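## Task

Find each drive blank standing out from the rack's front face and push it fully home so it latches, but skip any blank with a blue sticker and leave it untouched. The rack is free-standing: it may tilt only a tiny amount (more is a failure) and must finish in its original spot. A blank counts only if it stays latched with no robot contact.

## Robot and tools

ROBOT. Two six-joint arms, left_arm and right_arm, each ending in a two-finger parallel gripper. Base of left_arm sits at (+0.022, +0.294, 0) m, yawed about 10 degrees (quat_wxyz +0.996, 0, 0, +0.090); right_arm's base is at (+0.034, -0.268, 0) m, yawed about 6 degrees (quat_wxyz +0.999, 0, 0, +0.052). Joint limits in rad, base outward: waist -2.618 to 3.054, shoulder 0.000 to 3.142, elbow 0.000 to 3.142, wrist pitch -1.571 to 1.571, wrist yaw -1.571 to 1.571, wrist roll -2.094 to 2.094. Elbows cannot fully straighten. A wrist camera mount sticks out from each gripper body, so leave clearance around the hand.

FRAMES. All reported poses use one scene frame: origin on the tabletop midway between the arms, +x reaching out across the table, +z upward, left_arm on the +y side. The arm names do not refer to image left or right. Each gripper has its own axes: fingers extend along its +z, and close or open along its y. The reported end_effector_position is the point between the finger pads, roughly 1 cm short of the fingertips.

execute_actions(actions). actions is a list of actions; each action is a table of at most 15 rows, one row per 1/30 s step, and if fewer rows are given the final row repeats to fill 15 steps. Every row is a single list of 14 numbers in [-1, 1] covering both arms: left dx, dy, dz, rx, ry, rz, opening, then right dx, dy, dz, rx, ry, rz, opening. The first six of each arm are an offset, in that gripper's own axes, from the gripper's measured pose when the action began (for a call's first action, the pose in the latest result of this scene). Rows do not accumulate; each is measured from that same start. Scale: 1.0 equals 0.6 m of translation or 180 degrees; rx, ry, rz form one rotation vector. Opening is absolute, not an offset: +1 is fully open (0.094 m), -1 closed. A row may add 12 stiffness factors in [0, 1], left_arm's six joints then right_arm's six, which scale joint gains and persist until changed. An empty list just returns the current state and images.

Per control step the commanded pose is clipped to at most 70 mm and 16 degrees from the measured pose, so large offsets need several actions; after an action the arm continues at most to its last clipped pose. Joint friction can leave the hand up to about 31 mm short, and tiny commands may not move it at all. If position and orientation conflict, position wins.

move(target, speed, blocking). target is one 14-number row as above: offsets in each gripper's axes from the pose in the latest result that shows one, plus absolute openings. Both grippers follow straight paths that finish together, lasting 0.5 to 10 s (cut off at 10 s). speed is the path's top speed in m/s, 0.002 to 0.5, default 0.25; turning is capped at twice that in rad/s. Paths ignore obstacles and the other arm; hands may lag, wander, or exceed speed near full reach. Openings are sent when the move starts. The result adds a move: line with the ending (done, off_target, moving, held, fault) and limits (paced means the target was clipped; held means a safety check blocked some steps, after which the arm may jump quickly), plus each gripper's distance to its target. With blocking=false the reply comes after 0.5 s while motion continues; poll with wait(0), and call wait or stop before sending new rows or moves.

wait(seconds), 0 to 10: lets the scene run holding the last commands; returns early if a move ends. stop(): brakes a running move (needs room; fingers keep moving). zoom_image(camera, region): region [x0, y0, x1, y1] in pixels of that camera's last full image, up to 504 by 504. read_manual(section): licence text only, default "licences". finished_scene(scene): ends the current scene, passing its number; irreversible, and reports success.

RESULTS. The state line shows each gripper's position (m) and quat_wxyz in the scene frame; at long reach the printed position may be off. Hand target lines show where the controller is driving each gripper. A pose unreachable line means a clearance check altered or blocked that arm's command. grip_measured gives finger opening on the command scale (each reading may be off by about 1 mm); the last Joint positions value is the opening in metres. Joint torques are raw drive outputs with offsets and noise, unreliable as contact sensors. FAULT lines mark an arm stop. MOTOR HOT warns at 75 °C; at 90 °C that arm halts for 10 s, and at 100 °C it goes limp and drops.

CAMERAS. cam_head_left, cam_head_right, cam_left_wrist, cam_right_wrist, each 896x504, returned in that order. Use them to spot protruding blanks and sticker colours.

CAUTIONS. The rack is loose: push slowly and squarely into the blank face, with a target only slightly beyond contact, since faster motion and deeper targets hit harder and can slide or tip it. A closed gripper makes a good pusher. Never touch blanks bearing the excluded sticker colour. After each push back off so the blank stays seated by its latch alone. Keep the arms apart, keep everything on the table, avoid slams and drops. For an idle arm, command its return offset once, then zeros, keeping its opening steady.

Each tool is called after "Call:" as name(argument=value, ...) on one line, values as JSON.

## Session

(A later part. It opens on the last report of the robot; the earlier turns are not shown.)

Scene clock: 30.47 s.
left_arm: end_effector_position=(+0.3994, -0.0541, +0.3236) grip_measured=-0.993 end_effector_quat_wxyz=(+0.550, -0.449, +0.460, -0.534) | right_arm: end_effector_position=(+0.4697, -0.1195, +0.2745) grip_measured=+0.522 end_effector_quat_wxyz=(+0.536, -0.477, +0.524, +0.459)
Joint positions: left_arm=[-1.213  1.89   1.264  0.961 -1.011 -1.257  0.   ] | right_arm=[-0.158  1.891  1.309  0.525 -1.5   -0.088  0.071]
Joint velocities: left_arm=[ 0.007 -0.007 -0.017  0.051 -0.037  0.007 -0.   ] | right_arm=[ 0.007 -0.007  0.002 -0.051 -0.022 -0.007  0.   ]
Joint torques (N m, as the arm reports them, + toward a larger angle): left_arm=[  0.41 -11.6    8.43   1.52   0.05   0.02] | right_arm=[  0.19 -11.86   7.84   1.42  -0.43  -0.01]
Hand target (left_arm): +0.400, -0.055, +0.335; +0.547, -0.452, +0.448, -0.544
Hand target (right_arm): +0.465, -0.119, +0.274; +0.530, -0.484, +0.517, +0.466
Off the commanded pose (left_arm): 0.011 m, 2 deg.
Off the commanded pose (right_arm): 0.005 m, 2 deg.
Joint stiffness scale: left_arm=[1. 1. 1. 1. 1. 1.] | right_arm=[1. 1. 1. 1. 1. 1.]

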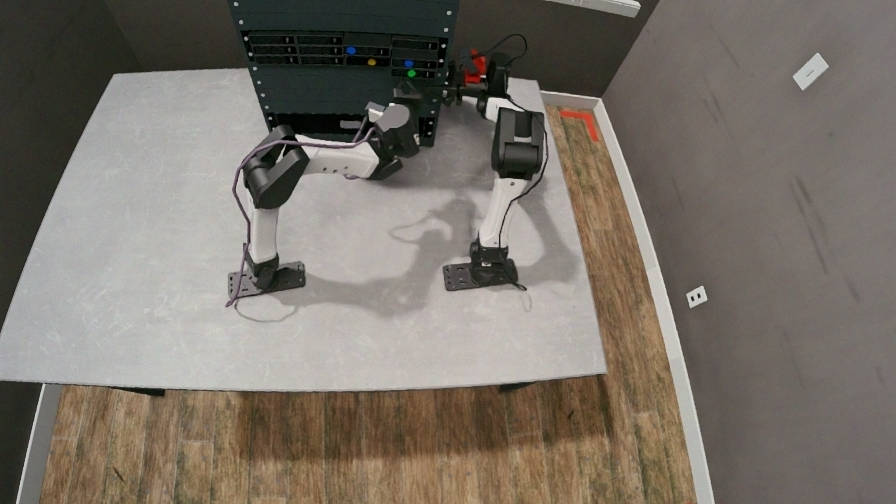

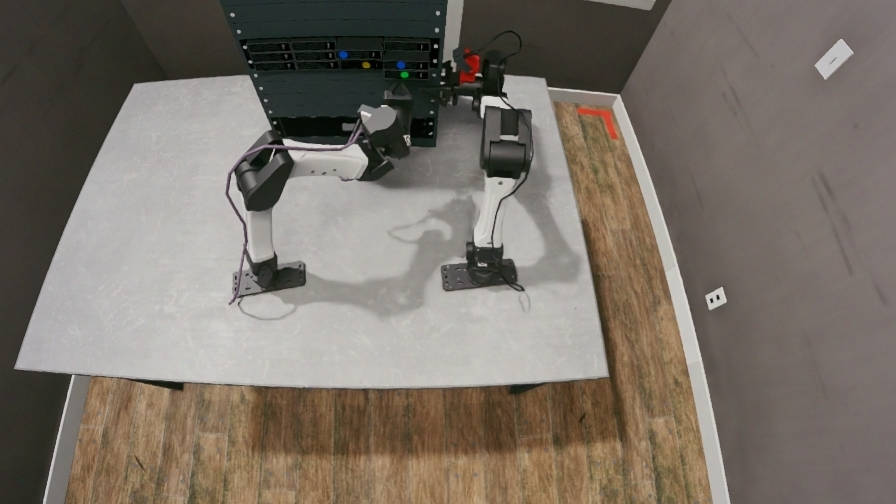

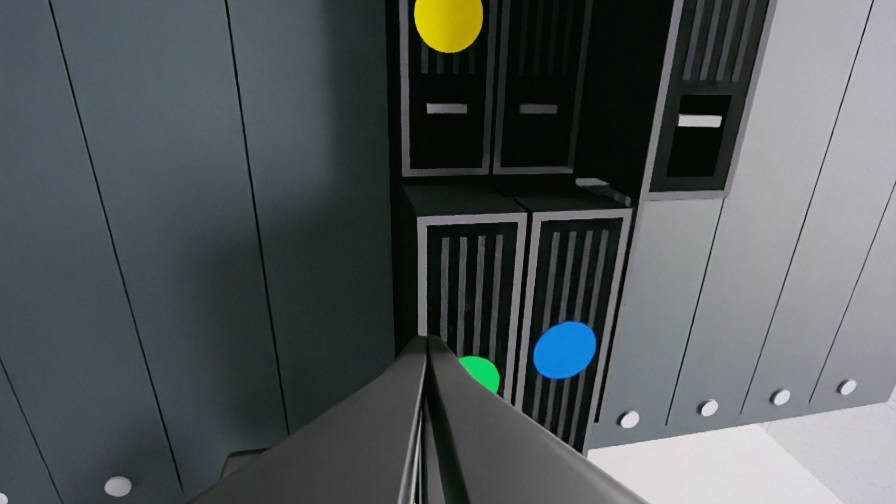

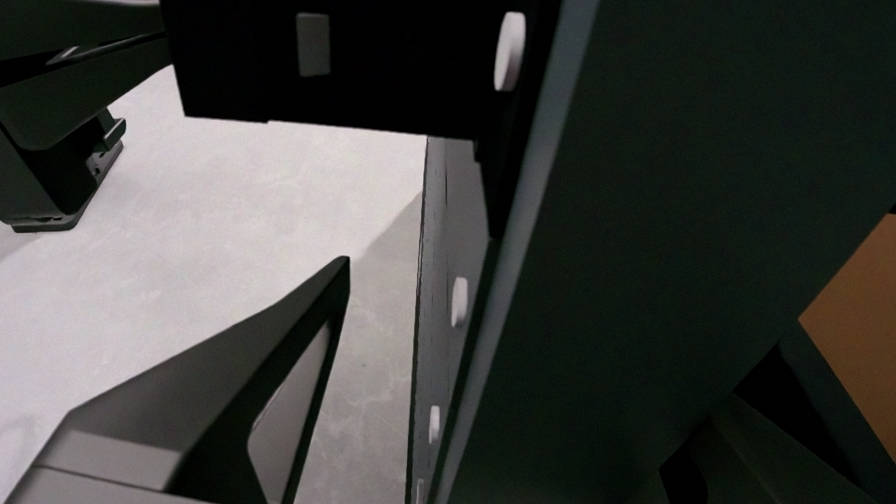

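Call:
execute_actions(actions=[[[0.0013,-0.019,0.0044,0.0049,-0.0015,-0.0090,-1,0,0.008,0,-0.009,0,0,0.52],[0.0014,-0.0197,0.0046,0.005,-0.0016,-0.0093,-1,0,0.008,0,-0.009,0,0,0.52],[0.0014,-0.0203,0.0047,0.0052,-0.0017,-0.0096,-1,0,0.008,0,-0.009,0,0,0.52],[0.0015,-0.021,0.0049,0.0054,-0.0017,-0.0099,-1,0,0.008,0,-0.009,0,0,0.52],[0.0015,-0.0216,0.005,0.0055,-0.0018,-0.0102,-1,0,0.008,0,-0.009,0,0,0.52],[0.0016,-0.0223,0.0052,0.0057,-0.0018,-0.0104,-1,0,0.008,0,-0.009,0,0,0.52],[0.0016,-0.0229,0.0053,0.0059,-0.0019,-0.0107,-1,0,0.008,0,-0.009,0,0,0.52],[0.0017,-0.0236,0.0055,0.006,-0.0019,-0.011,-1,0,0.008,0,-0.009,0,0,0.52],[0.0017,-0.0242,0.0056,0.0062,-0.002,-0.0113,-1,0,0.008,0,-0.009,0,0,0.52],[0.0018,-0.025,0.0058,0.0064,-0.002,-0.0116,-1,0,0.008,0,-0.009,0,0,0.52]]])

Scene clock: 31.50 s.
left_arm: end_effector_position=(+0.3998, -0.0547, +0.3313) grip_measured=-0.993 end_effector_quat_wxyz=(+0.549, -0.451, +0.452, -0.540) | right_arm: end_effector_position=(+0.4697, -0.1195, +0.2745) grip_measured=+0.522 end_effector_quat_wxyz=(+0.536, -0.477, +0.524, +0.459)
Joint positions: left_arm=[-1.213  1.89   1.283  0.961 -1.011 -1.257  0.   ] | right_arm=[-0.158  1.891  1.309  0.525 -1.5   -0.088  0.071]
Joint velocities: left_arm=[-0.012  0.007  0.007  0.022 -0.007 -0.066  0.001] | right_arm=[-0.007 -0.007  0.007 -0.022  0.022  0.022  0.   ]
Joint torques (N m, as the arm reports them, + toward a larger angle): left_arm=[  0.52 -11.41   8.01   1.5    0.07   0.06] | right_arm=[  0.18 -11.87   7.84   1.42  -0.44  -0.01]
Hand target (left_arm): +0.400, -0.056, +0.339; +0.546, -0.453, +0.444, -0.547
Hand target (right_arm): +0.465, -0.119, +0.274; +0.530, -0.484, +0.517, +0.466
Off the commanded pose (left_arm): 0.008 m, 1 deg.
Off the commanded pose (right_arm): 0.005 m, 2 deg.
Joint stiffness scale: left_arm=[1. 1. 1. 1. 1. 1.] | right_arm=[1. 1. 1. 1. 1. 1.]

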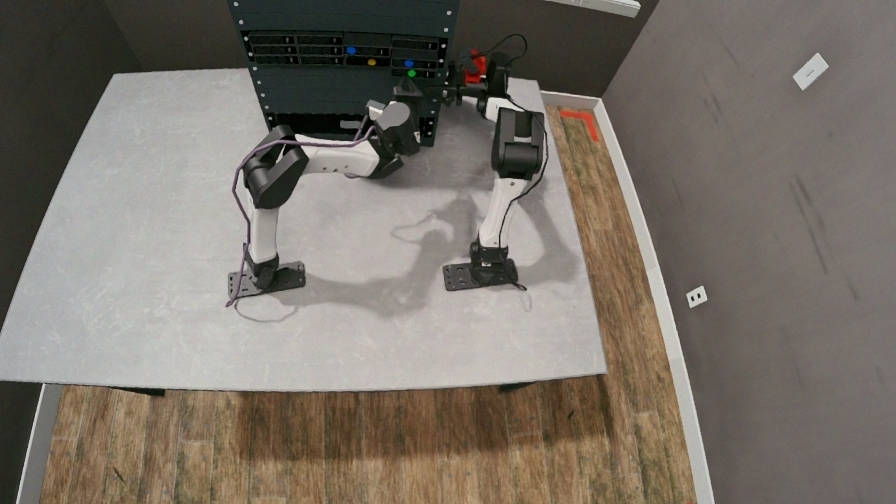

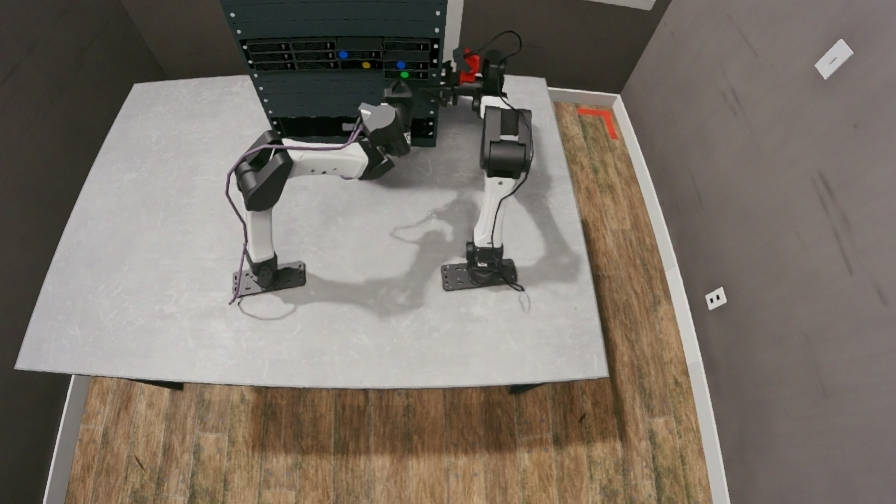

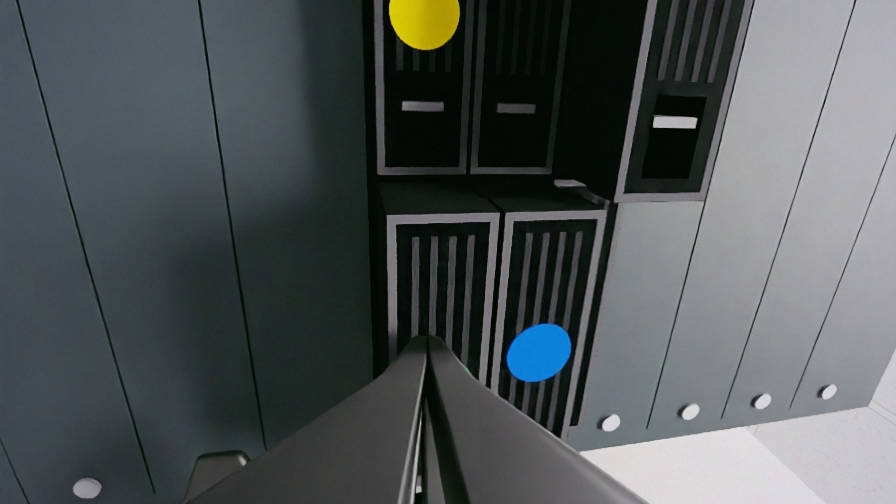

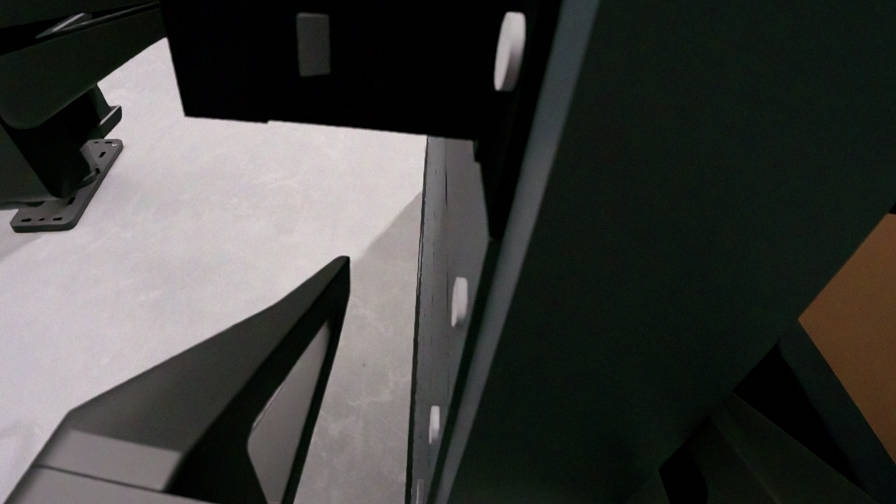

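Call:
execute_actions(actions=[[[0.0009,-0.0107,0.0046,0.0029,-0.0009,-0.0049,-1,0,0.008,0,-0.009,0,0,0.52],[0.0003,-0.009,0.0063,0.0026,-0.0008,-0.0043,-1,0,0.008,0,-0.009,0,0,0.52],[-0.0004,-0.0075,0.008,0.0022,-0.0007,-0.0038,-1,0,0.008,0,-0.009,0,0,0.52],[-0.001,-0.0058,0.0097,0.0019,-0.0006,-0.0032,-1,0,0.008,0,-0.009,0,0,0.52],[-0.0016,-0.0043,0.0115,0.0016,-0.0005,-0.0027,-1,0,0.008,0,-0.009,0,0,0.52],[-0.0023,-0.0026,0.0132,0.0013,-0.0004,-0.0022,-1,0,0.008,0,-0.009,0,0,0.52],[-0.0029,-0.0011,0.015,0.001,-0.0003,-0.0016,-1,0,0.008,0,-0.009,0,0,0.52],[-0.0036,0.0006,0.0167,0.0006,-0.0002,-0.0011,-1,0,0.008,0,-0.009,0,0,0.52],[-0.0042,0.0018,0.0183,0.0003,-0.0001,-0.0005,-1,0,0.008,0,-0.009,0,0,0.52],[-0.0048,0.0021,0.02,0,0,0,-1,0,0.008,0,-0.009,0,0,0.52],[-0.0057,0.0024,0.0216,0,0,0,-1,0,0.008,0,-0.009,0,0,0.52],[-0.0065,0.0027,0.0233,0,0,0,-1,0,0.008,0,-0.009,0,0,0.52],[-0.0073,0.003,0.0249,0,0,0,-1,0,0.008,0,-0.009,0,0,0.52],[-0.0081,0.0033,0.0265,0,0,0,-1,0,0.008,0,-0.009,0,0,0.52],[-0.0081,0.0036,0.0282,0,0,0,-1,0,0.008,0,-0.009,0,0,0.52]]])

Scene clock: 33.57 s.
left_arm: end_effector_position=(+0.4038, -0.0519, +0.3311) grip_measured=-0.993 end_effector_quat_wxyz=(+0.547, -0.453, +0.449, -0.542) | right_arm: end_effector_position=(+0.4697, -0.1195, +0.2745) grip_measured=+0.522 end_effector_quat_wxyz=(+0.536, -0.477, +0.524, +0.459)
Joint positions: left_arm=[-1.202  1.89   1.283  0.958 -1.003 -1.271  0.   ] | right_arm=[-0.158  1.891  1.309  0.525 -1.5   -0.089  0.071]
Joint velocities: left_arm=[ 0.002 -0.012  0.002 -0.037  0.066 -0.051 -0.   ] | right_arm=[ 0.002  0.002 -0.012  0.007 -0.051 -0.051 -0.001]
Joint torques (N m, as the arm reports them, + toward a larger angle): left_arm=[  3.13 -10.91   8.07   1.19   0.33   0.03] | right_arm=[  0.18 -11.85   7.85   1.42  -0.44  -0.01]
Hand target (left_arm): +0.416, -0.049, +0.332; +0.549, -0.451, +0.452, -0.540
Hand target (right_arm): +0.465, -0.119, +0.274; +0.530, -0.484, +0.517, +0.466
Off the commanded pose (left_arm): 0.013 m, 1 deg.
Off the commanded pose (right_arm): 0.005 m, 2 deg.
Joint stiffness scale: left_arm=[1. 1. 1. 1. 1. 1.] | right_arm=[1. 1. 1. 1. 1. 1.]

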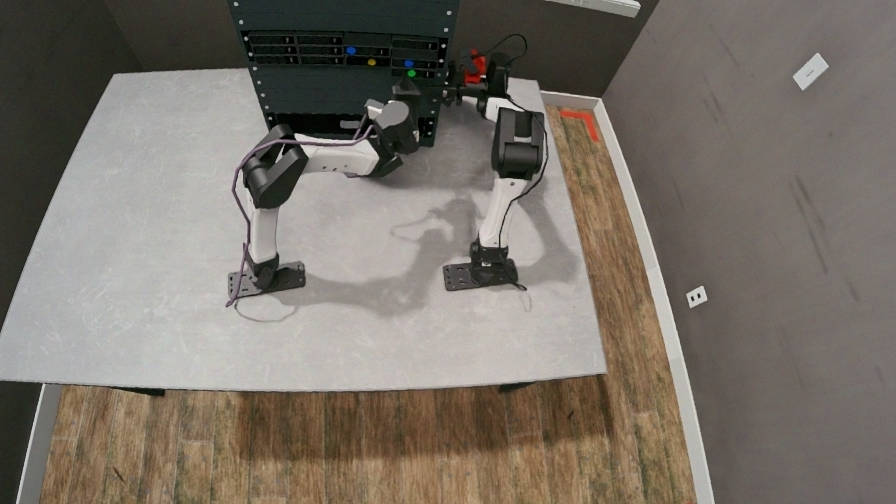

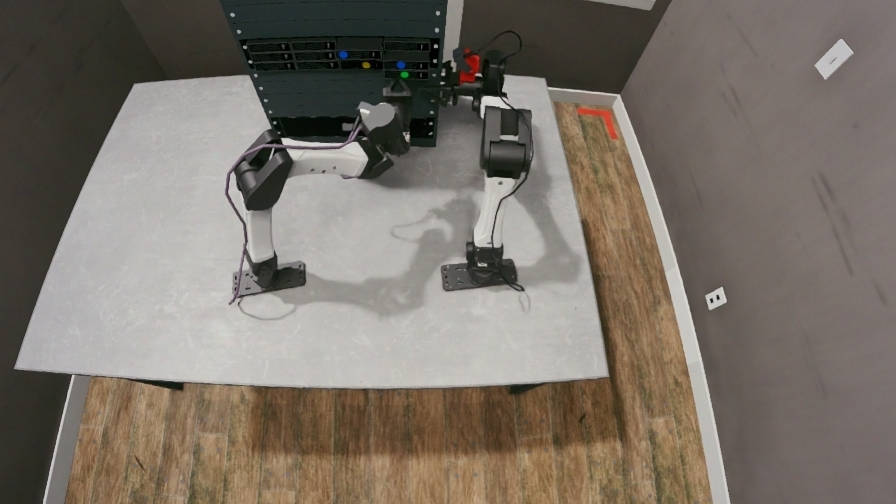

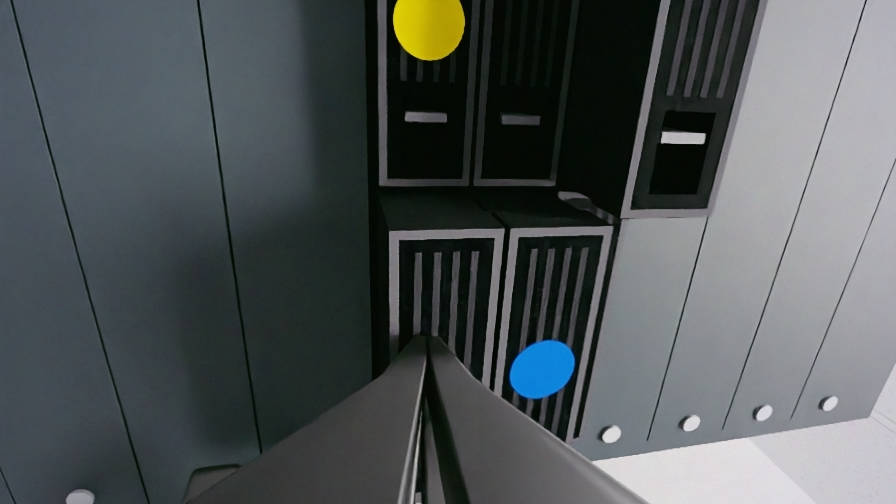

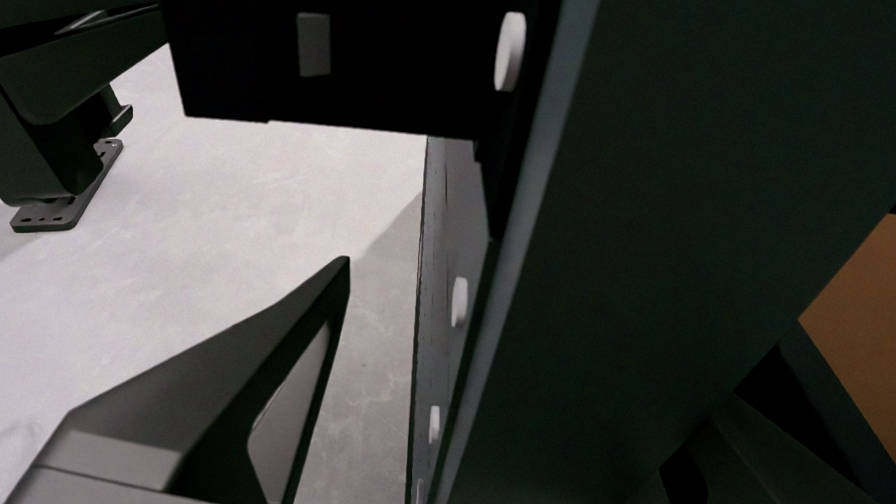

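Call:
execute_actions(actions=[[[-0.0028,0.0036,0.0236,0,0,0,-1,0,0.009,0,-0.010,0,0,0.52],[-0.0023,0.004,0.0257,0,0,0,-1,0,0.010,0,-0.011,0,0,0.52],[-0.0017,0.0044,0.0278,0,0,0,-1,0,0.011,0,-0.012,0,0,0.52],[-0.0012,0.0048,0.03,0,0,0,-1,0,0.012,0,-0.013,0,0,0.52],[-0.0007,0.0052,0.0321,0,0,0,-1,0,0.012,0,-0.013,0,0,0.52],[-0.0002,0.0056,0.0342,0,0,0,-1,0,0.012,0,-0.013,0,0,0.52],[0.0003,0.006,0.0364,0,0,0,-1,0,0.012,0,-0.013,0,0,0.52],[0.0004,0.0064,0.0385,0,0,0,-1,0,0.012,0,-0.013,0,0,0.52],[0.0004,0.0068,0.0406,0,0,0,-1,0,0.012,0,-0.013,0,0,0.52],[0.0004,0.0072,0.0427,0,0,0,-1,0,0.012,0,-0.013,0,0,0.52],[0.0004,0.0076,0.0449,0,0,0,-1,0,0.012,0,-0.013,0,0,0.52],[0.0004,0.008,0.047,0,0,0,-1,0,0.012,0,-0.013,0,0,0.52],[0.0005,0.0085,0.0491,0,0,0,-1,0,0.012,0,-0.013,0,0,0.52],[0.0005,0.0089,0.0513,0,0,0,-1,0,0.012,0,-0.013,0,0,0.52],[0.0005,0.0093,0.0534,0,0,0,-1,0,0.012,0,-0.013,0,0,0.52]]])

Scene clock: 34.90 s.
left_arm: end_effector_position=(+0.4159, -0.0521, +0.3314) grip_measured=-0.993 end_effector_quat_wxyz=(+0.545, -0.459, +0.446, -0.542) | right_arm: end_effector_position=(+0.4695, -0.1195, +0.2745) grip_measured=+0.522 end_effector_quat_wxyz=(+0.537, -0.478, +0.523, +0.458)
Joint positions: left_arm=[-1.179  1.913  1.323  0.928 -0.989 -1.298  0.   ] | right_arm=[-0.158  1.891  1.309  0.525 -1.5   -0.091  0.071]
Joint velocities: left_arm=[ 0.076  0.066  0.09  -0.007  0.066 -0.051 -0.001] | right_arm=[-0.002 -0.007  0.007 -0.007 -0.022 -0.022 -0.001]
Joint torques (N m, as the arm reports them, + toward a larger angle): left_arm=[  3.77 -10.3    8.66   1.32   0.4    0.02] | right_arm=[  0.2  -11.92   7.78   1.41  -0.55   0.  ]
Hand target (left_arm): +0.435, -0.050, +0.330; +0.547, -0.453, +0.450, -0.541
Hand target (right_arm): +0.463, -0.119, +0.274; +0.528, -0.487, +0.514, +0.470
Off the commanded pose (left_arm): 0.020 m, 1 deg.
Off the commanded pose (right_arm): 0.007 m, 2 deg.
Joint stiffness scale: left_arm=[1. 1. 1. 1. 1. 1.] | right_arm=[1. 1. 1. 1. 1. 1.]

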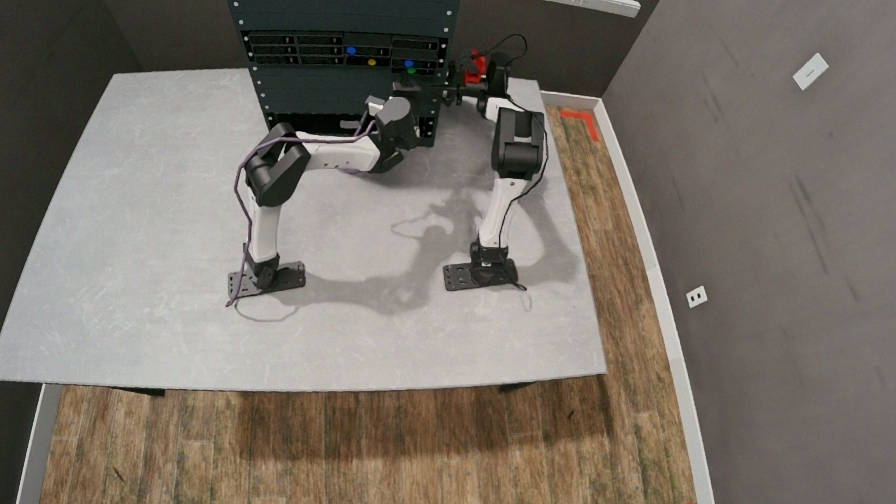

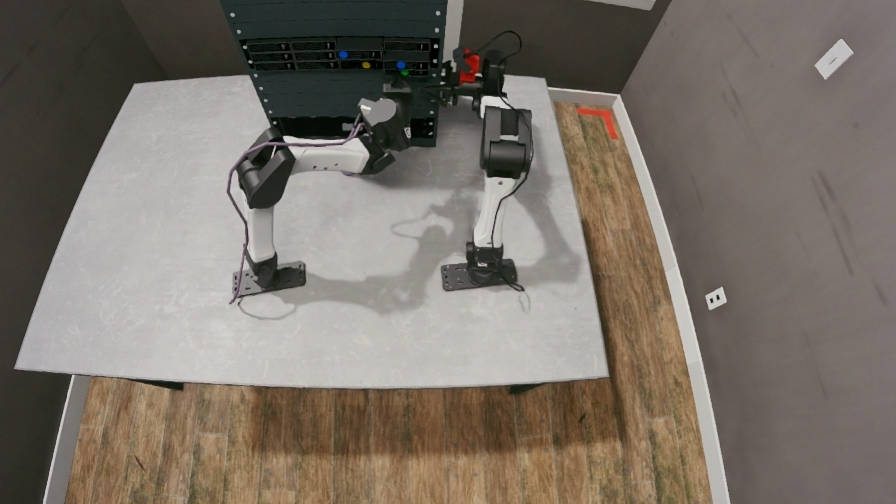

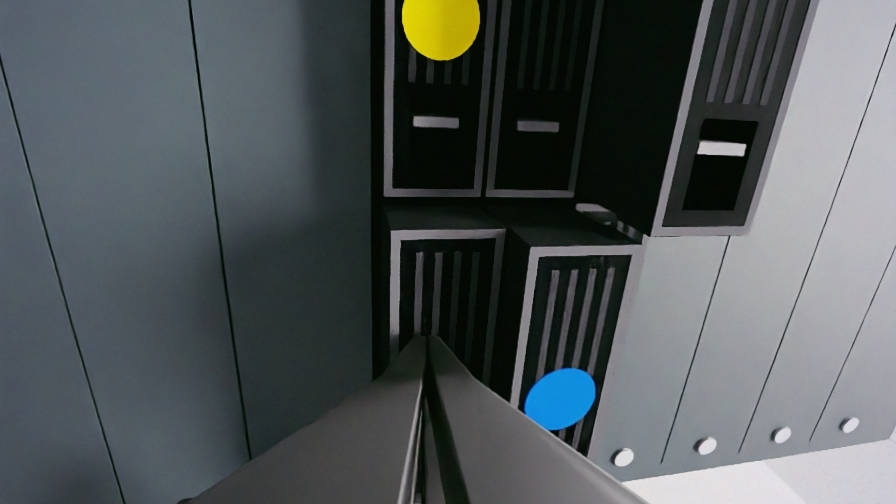

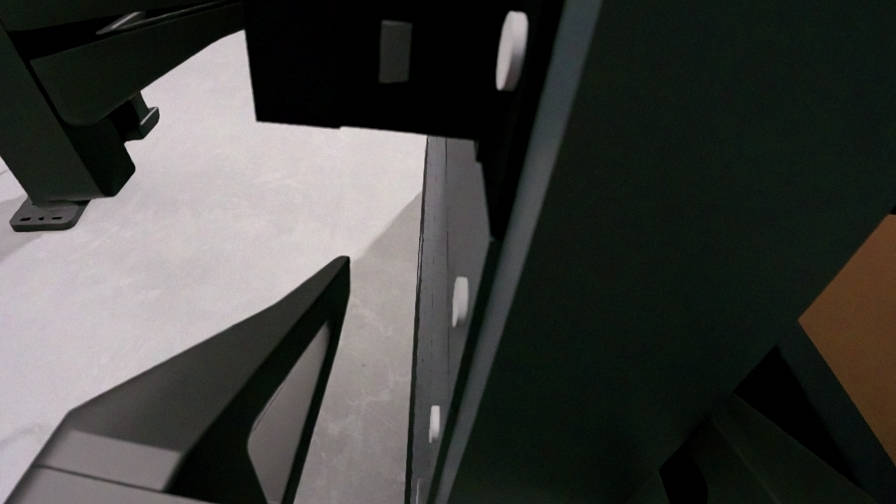

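Call:
execute_actions(actions=[[[0.0005,0.0066,0.0356,0.0013,0.0026,0.0043,-1,0,0.012,0,-0.013,0,0,0.52],[0.0006,0.007,0.0377,0.0013,0.0026,0.0043,-1,0,0.012,0,-0.013,0,0,0.52],[0.0006,0.0073,0.0398,0.0013,0.0026,0.0043,-1,0,0.012,0,-0.013,0,0,0.52],[0.0006,0.0077,0.0419,0.0013,0.0026,0.0043,-1,0,0.012,0,-0.013,0,0,0.52],[0.0007,0.0081,0.0441,0.0013,0.0026,0.0043,-1,0,0.012,0,-0.013,0,0,0.52],[0.0007,0.0085,0.0462,0.0013,0.0026,0.0043,-1,0,0.012,0,-0.013,0,0,0.52],[0.0007,0.0089,0.0483,0.0013,0.0026,0.0043,-1,0,0.012,0,-0.013,0,0,0.52],[0.0007,0.0093,0.0505,0.0013,0.0026,0.0043,-1,0,0.012,0,-0.013,0,0,0.52],[0.0008,0.0097,0.0526,0.0013,0.0026,0.0043,-1,0,0.012,0,-0.013,0,0,0.52],[0.0008,0.0101,0.0547,0.0013,0.0026,0.0043,-1,0,0.012,0,-0.013,0,0,0.52],[0.0008,0.0105,0.0567,0.0013,0.0026,0.0043,-1,0,0.012,0,-0.013,0,0,0.52],[0.0009,0.0108,0.0585,0.0013,0.0026,0.0043,-1,0,0.012,0,-0.013,0,0,0.52],[0.0009,0.0111,0.0601,0.0013,0.0026,0.0043,-1,0,0.012,0,-0.013,0,0,0.52],[0.0009,0.0113,0.0614,0.0013,0.0026,0.0043,-1,0,0.012,0,-0.013,0,0,0.52],[0.0009,0.0115,0.0623,0.0013,0.0026,0.0043,-1,0,0.012,0,-0.013,0,0,0.52]]])

Scene clock: 36.20 s.
left_arm: end_effector_position=(+0.4333, -0.0525, +0.3318) grip_measured=-0.993 end_effector_quat_wxyz=(+0.546, -0.459, +0.445, -0.541) | right_arm: end_effector_position=(+0.4695, -0.1195, +0.2745) grip_measured=+0.522 end_effector_quat_wxyz=(+0.537, -0.478, +0.523, +0.458)
Joint positions: left_arm=[-1.146  1.948  1.376  0.896 -0.96  -1.314  0.   ] | right_arm=[-0.158  1.891  1.309  0.525 -1.5   -0.092  0.071]
Joint velocities: left_arm=[ 0.032  0.042  0.076 -0.022  0.066 -0.037  0.   ] | right_arm=[-0.002 -0.012 -0.007  0.037  0.007 -0.051 -0.   ]
Joint torques (N m, as the arm reports them, + toward a larger angle): left_arm=[  3.94 -10.38   8.77   1.33   0.45  -0.01] | right_arm=[  0.2  -11.91   7.78   1.41  -0.56  -0.02]
Hand target (left_arm): +0.452, -0.050, +0.331; +0.548, -0.452, +0.450, -0.541
Hand target (right_arm): +0.463, -0.119, +0.274; +0.528, -0.488, +0.513, +0.469
Off the commanded pose (left_arm): 0.021 m, 1 deg.
Off the commanded pose (right_arm): 0.007 m, 2 deg.
Joint stiffness scale: left_arm=[1. 1. 1. 1. 1. 1.] | right_arm=[1. 1. 1. 1. 1. 1.]

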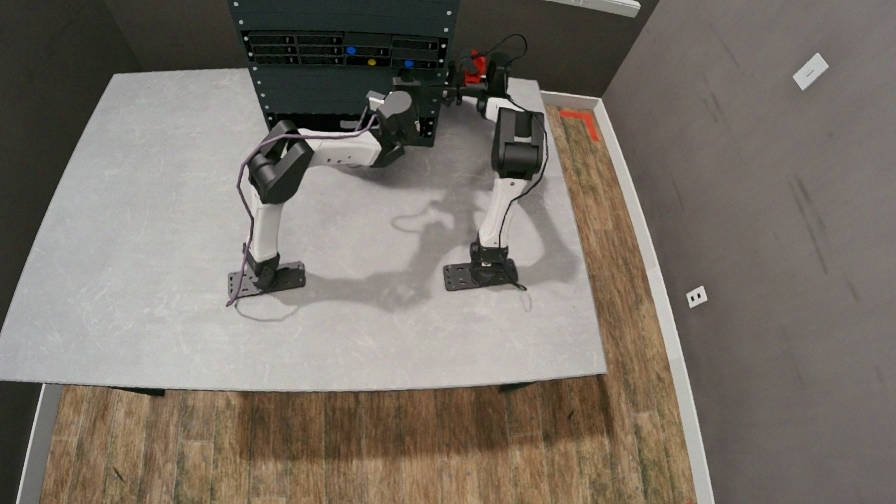

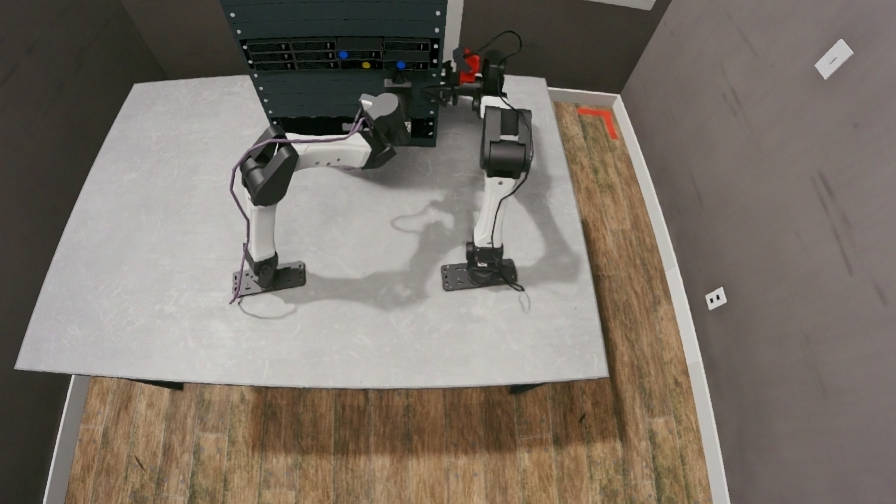

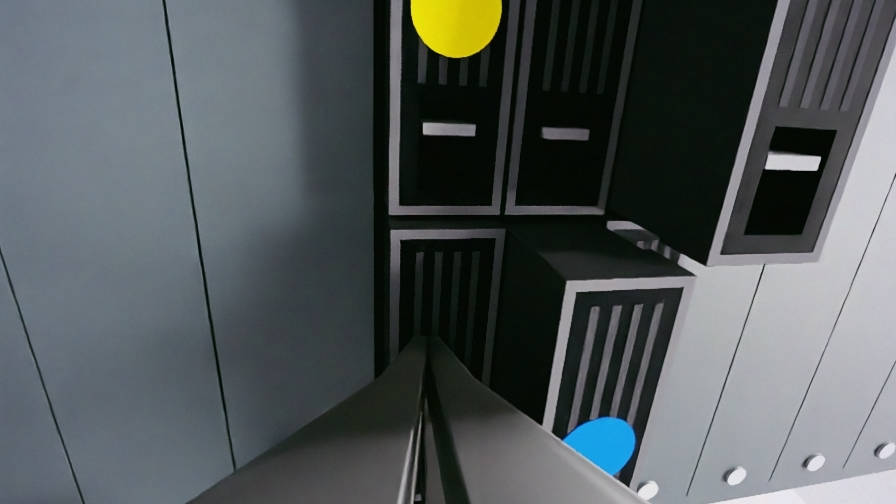

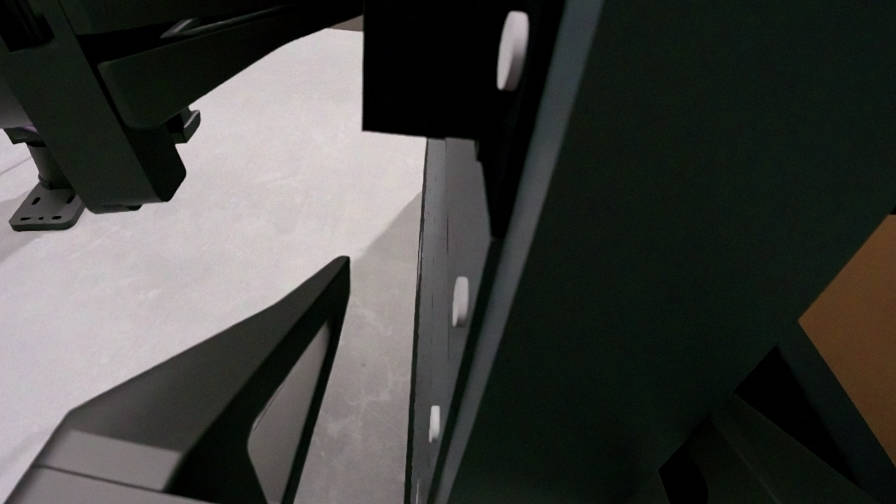

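Call:
execute_actions(actions=[[[0.0,0.0071,0.0346,0.0013,0.0026,0.0043,-1,0,0.013,0,-0.014,0,0,0.52],[0.0,0.0073,0.0358,0.0013,0.0026,0.0043,-1,0,0.013,0,-0.014,0,0,0.52],[0.0,0.0075,0.0369,0.0013,0.0026,0.0043,-1,0,0.014,0,-0.015,0,0,0.52],[0.0,0.0077,0.0381,0.0013,0.0026,0.0043,-1,0,0.014,0,-0.015,0,0,0.52],[0.0,0.0079,0.0392,0.0013,0.0026,0.0043,-1,0,0.014,0,-0.015,0,0,0.52],[0.0,0.0082,0.0404,0.0013,0.0026,0.0043,-1,0,0.014,0,-0.015,0,0,0.52],[0.0,0.0084,0.0415,0.0013,0.0026,0.0043,-1,0,0.014,0,-0.015,0,0,0.52],[0.0,0.0086,0.0427,0.0013,0.0026,0.0043,-1,0,0.014,0,-0.015,0,0,0.52],[0.0,0.0088,0.0438,0.0013,0.0026,0.0043,-1,0,0.014,0,-0.015,0,0,0.52],[0.0,0.009,0.045,0.0013,0.0026,0.0043,-1,0,0.014,0,-0.015,0,0,0.52],[0.0,0.0092,0.0461,0.0013,0.0026,0.0043,-1,0,0.014,0,-0.015,0,0,0.52],[0.0,0.0094,0.0472,0.0013,0.0026,0.0043,-1,0,0.014,0,-0.015,0,0,0.52],[0.0,0.0096,0.0482,0.0013,0.0026,0.0043,-1,0,0.014,0,-0.015,0,0,0.52],[0.0,0.0098,0.049,0.0013,0.0026,0.0043,-1,0,0.014,0,-0.015,0,0,0.52],[0.0,0.0098,0.049,0.0013,0.0026,0.0043,-1,0,0.014,0,-0.015,0,0,0.52]]])

Scene clock: 37.20 s.
left_arm: end_effector_position=(+0.4392, -0.0528, +0.3320) grip_measured=-0.993 end_effector_quat_wxyz=(+0.546, -0.460, +0.444, -0.541) | right_arm: end_effector_position=(+0.4694, -0.1195, +0.2745) grip_measured=+0.522 end_effector_quat_wxyz=(+0.537, -0.479, +0.522, +0.458)
Joint positions: left_arm=[-1.136  1.961  1.397  0.884 -0.954 -1.32   0.   ] | right_arm=[-0.158  1.891  1.309  0.525 -1.501 -0.093  0.071]
Joint velocities: left_arm=[ 0.002 -0.007 -0.007 -0.051  0.051 -0.081  0.   ] | right_arm=[ 0.002  0.007  0.007 -0.051 -0.007 -0.007  0.001]
Joint torques (N m, as the arm reports them, + toward a larger angle): left_arm=[ 4.57 -9.84  9.54  1.26  0.49  0.02] | right_arm=[  0.2  -11.92   7.74   1.41  -0.62  -0.02]
Hand target (left_arm): +0.461, -0.050, +0.330; +0.549, -0.453, +0.449, -0.540
Hand target (right_arm): +0.461, -0.119, +0.274; +0.527, -0.490, +0.511, +0.471
Off the commanded pose (left_arm): 0.024 m, 1 deg.
Off the commanded pose (right_arm): 0.008 m, 3 deg.
Joint stiffness scale: left_arm=[1. 1. 1. 1. 1. 1.] | right_arm=[1. 1. 1. 1. 1. 1.]

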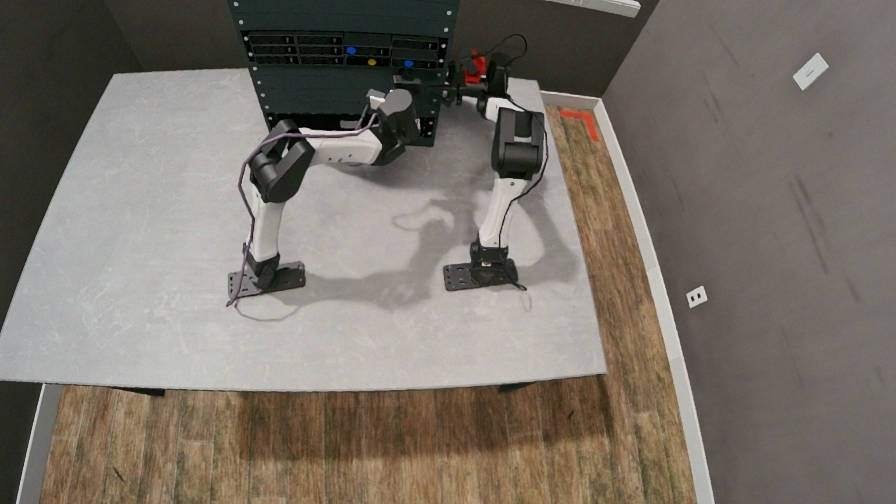

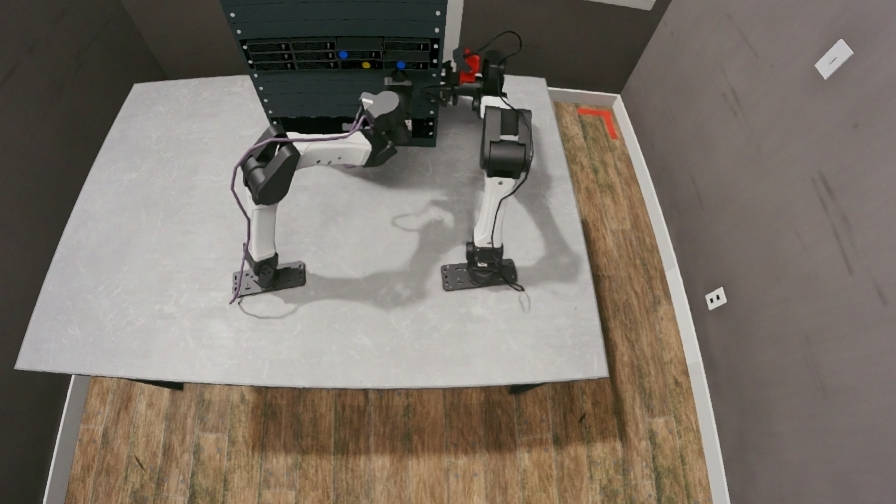

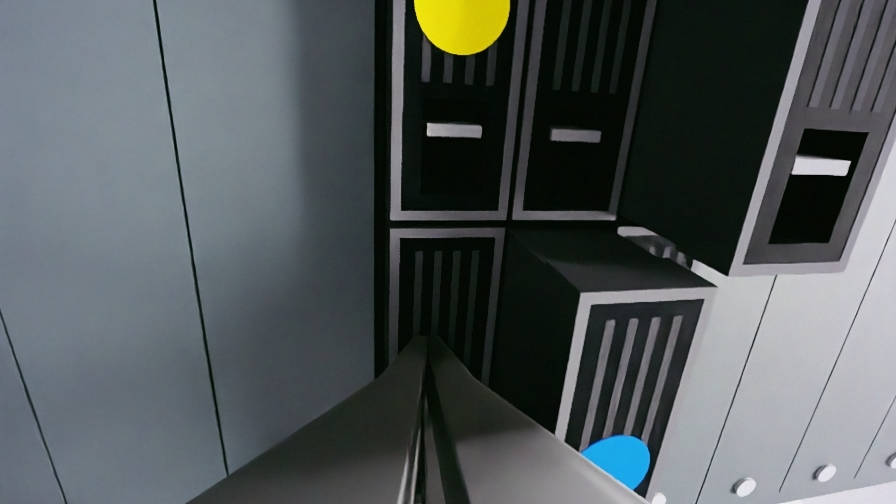

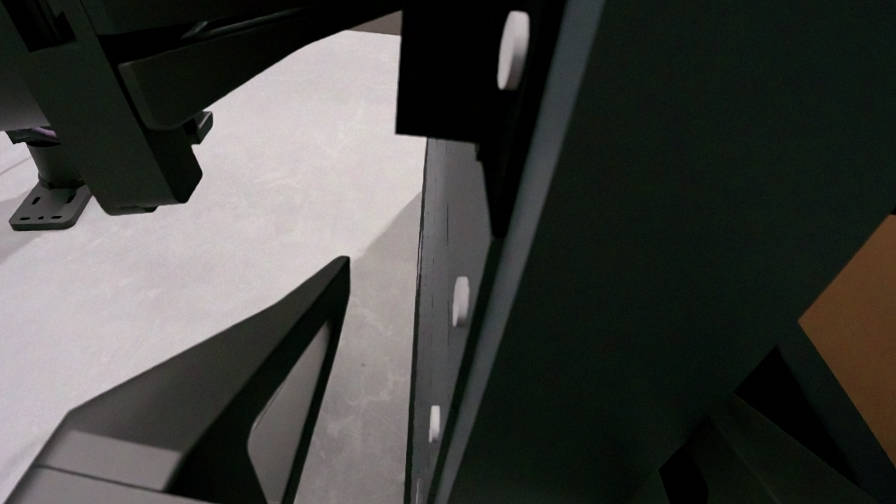

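Call:
zoom_image(camera="cam_left_wrist", region=[360, 160, 640, 330])

Region (360, 160, 640, 330) of cam_left_wrist's 896x504 image, scaled by 1.800, with more detail than that image has; it fills the top 306 rows of this view, and the rest is white.

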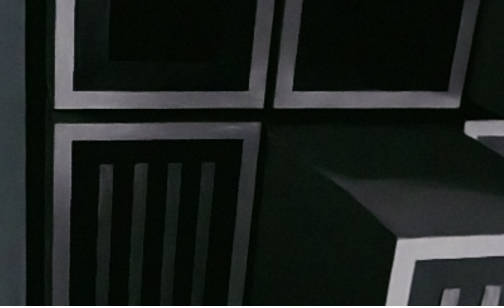

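Call:
move(target=[0,0.003,-0.10,0,0,0,-1,0,0,0,0,0,0,0.8], speed=0.12)

Scene clock: 38.83 s.
left_arm: end_effector_position=(+0.3844, -0.0606, +0.3148) grip_measured=-0.993 end_effector_quat_wxyz=(+0.544, -0.457, +0.451, -0.540) | right_arm: end_effector_position=(+0.4695, -0.1195, +0.2747) grip_measured=+0.798 end_effector_quat_wxyz=(+0.538, -0.479, +0.522, +0.457)
Joint positions: left_arm=[-1.255  1.907  1.239  1.032 -1.057 -1.253  0.   ] | right_arm=[-0.158  1.891  1.309  0.528 -1.501 -0.093  0.084]
Joint velocities: left_arm=[ 0.012 -0.002 -0.012  0.037 -0.037 -0.037  0.001] | right_arm=[ 0.012 -0.007 -0.007 -0.007 -0.022 -0.095 -0.   ]
Joint torques (N m, as the arm reports them, + toward a larger angle): left_arm=[  0.28 -13.29   5.05   1.61   0.02   0.11] | right_arm=[  0.18 -11.87   7.77   1.45  -0.15   0.05]
Hand target (left_arm): +0.381, -0.054, +0.319; +0.546, -0.461, +0.444, -0.541
Hand target (right_arm): +0.469, -0.119, +0.274; +0.537, -0.479, +0.522, +0.458
Off the commanded pose (left_arm): 0.009 m, 1 deg.
Off the commanded pose (right_arm): 0.000 m, 0 deg.
Joint stiffness scale: left_arm=[1. 1. 1. 1. 1. 1.] | right_arm=[1. 1. 1. 1. 1. 1.]
move: done

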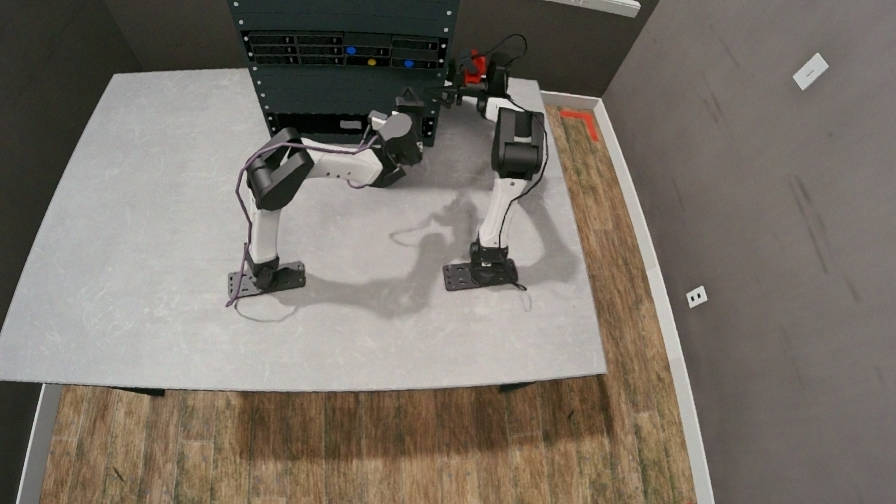

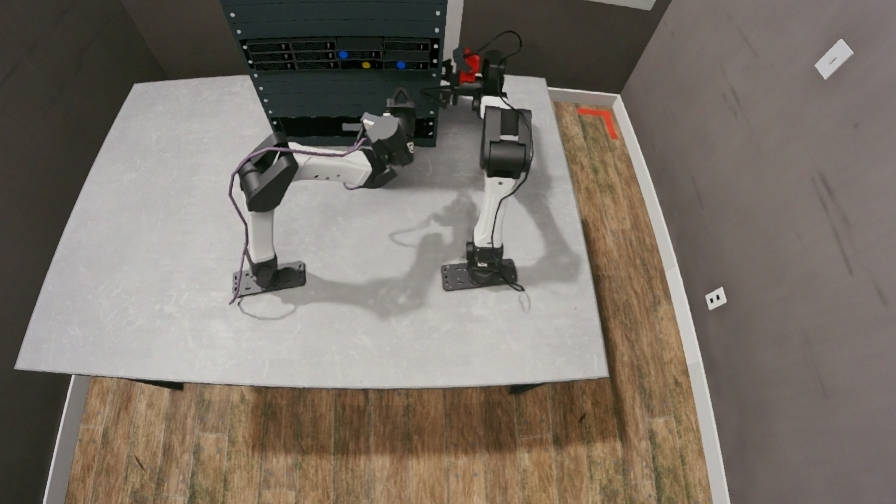

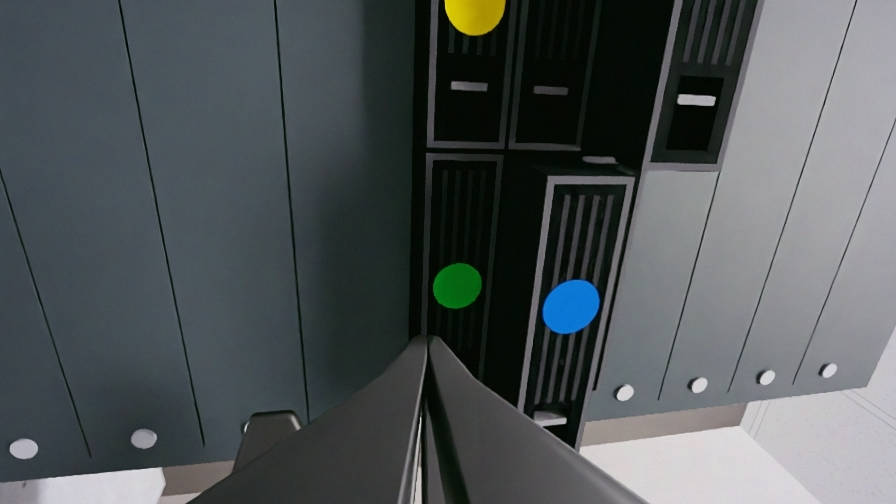

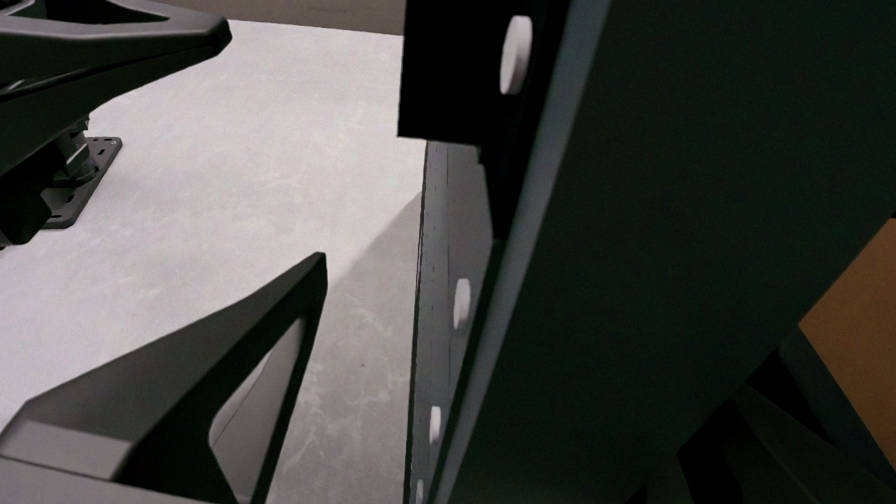

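Green stays flush, both blues still protrude. Quick final check of the whole rack face.

Call:
zoom_image(camera="cam_head_left", region=[215, 0, 475, 150])

Region (215, 0, 475, 150) of cam_head_left's 896x504 image, scaled by 1.938, with more detail than that image has; it fills the top 291 rows of this view, and the rest is white.

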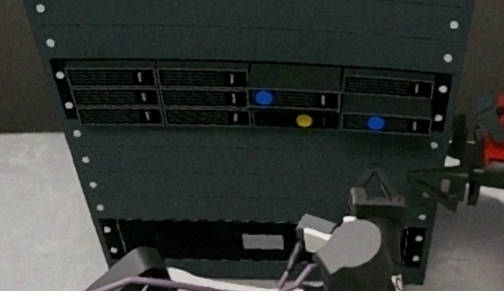

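Call:
finished_scene(scene=2)

The scene is finished: the task was done.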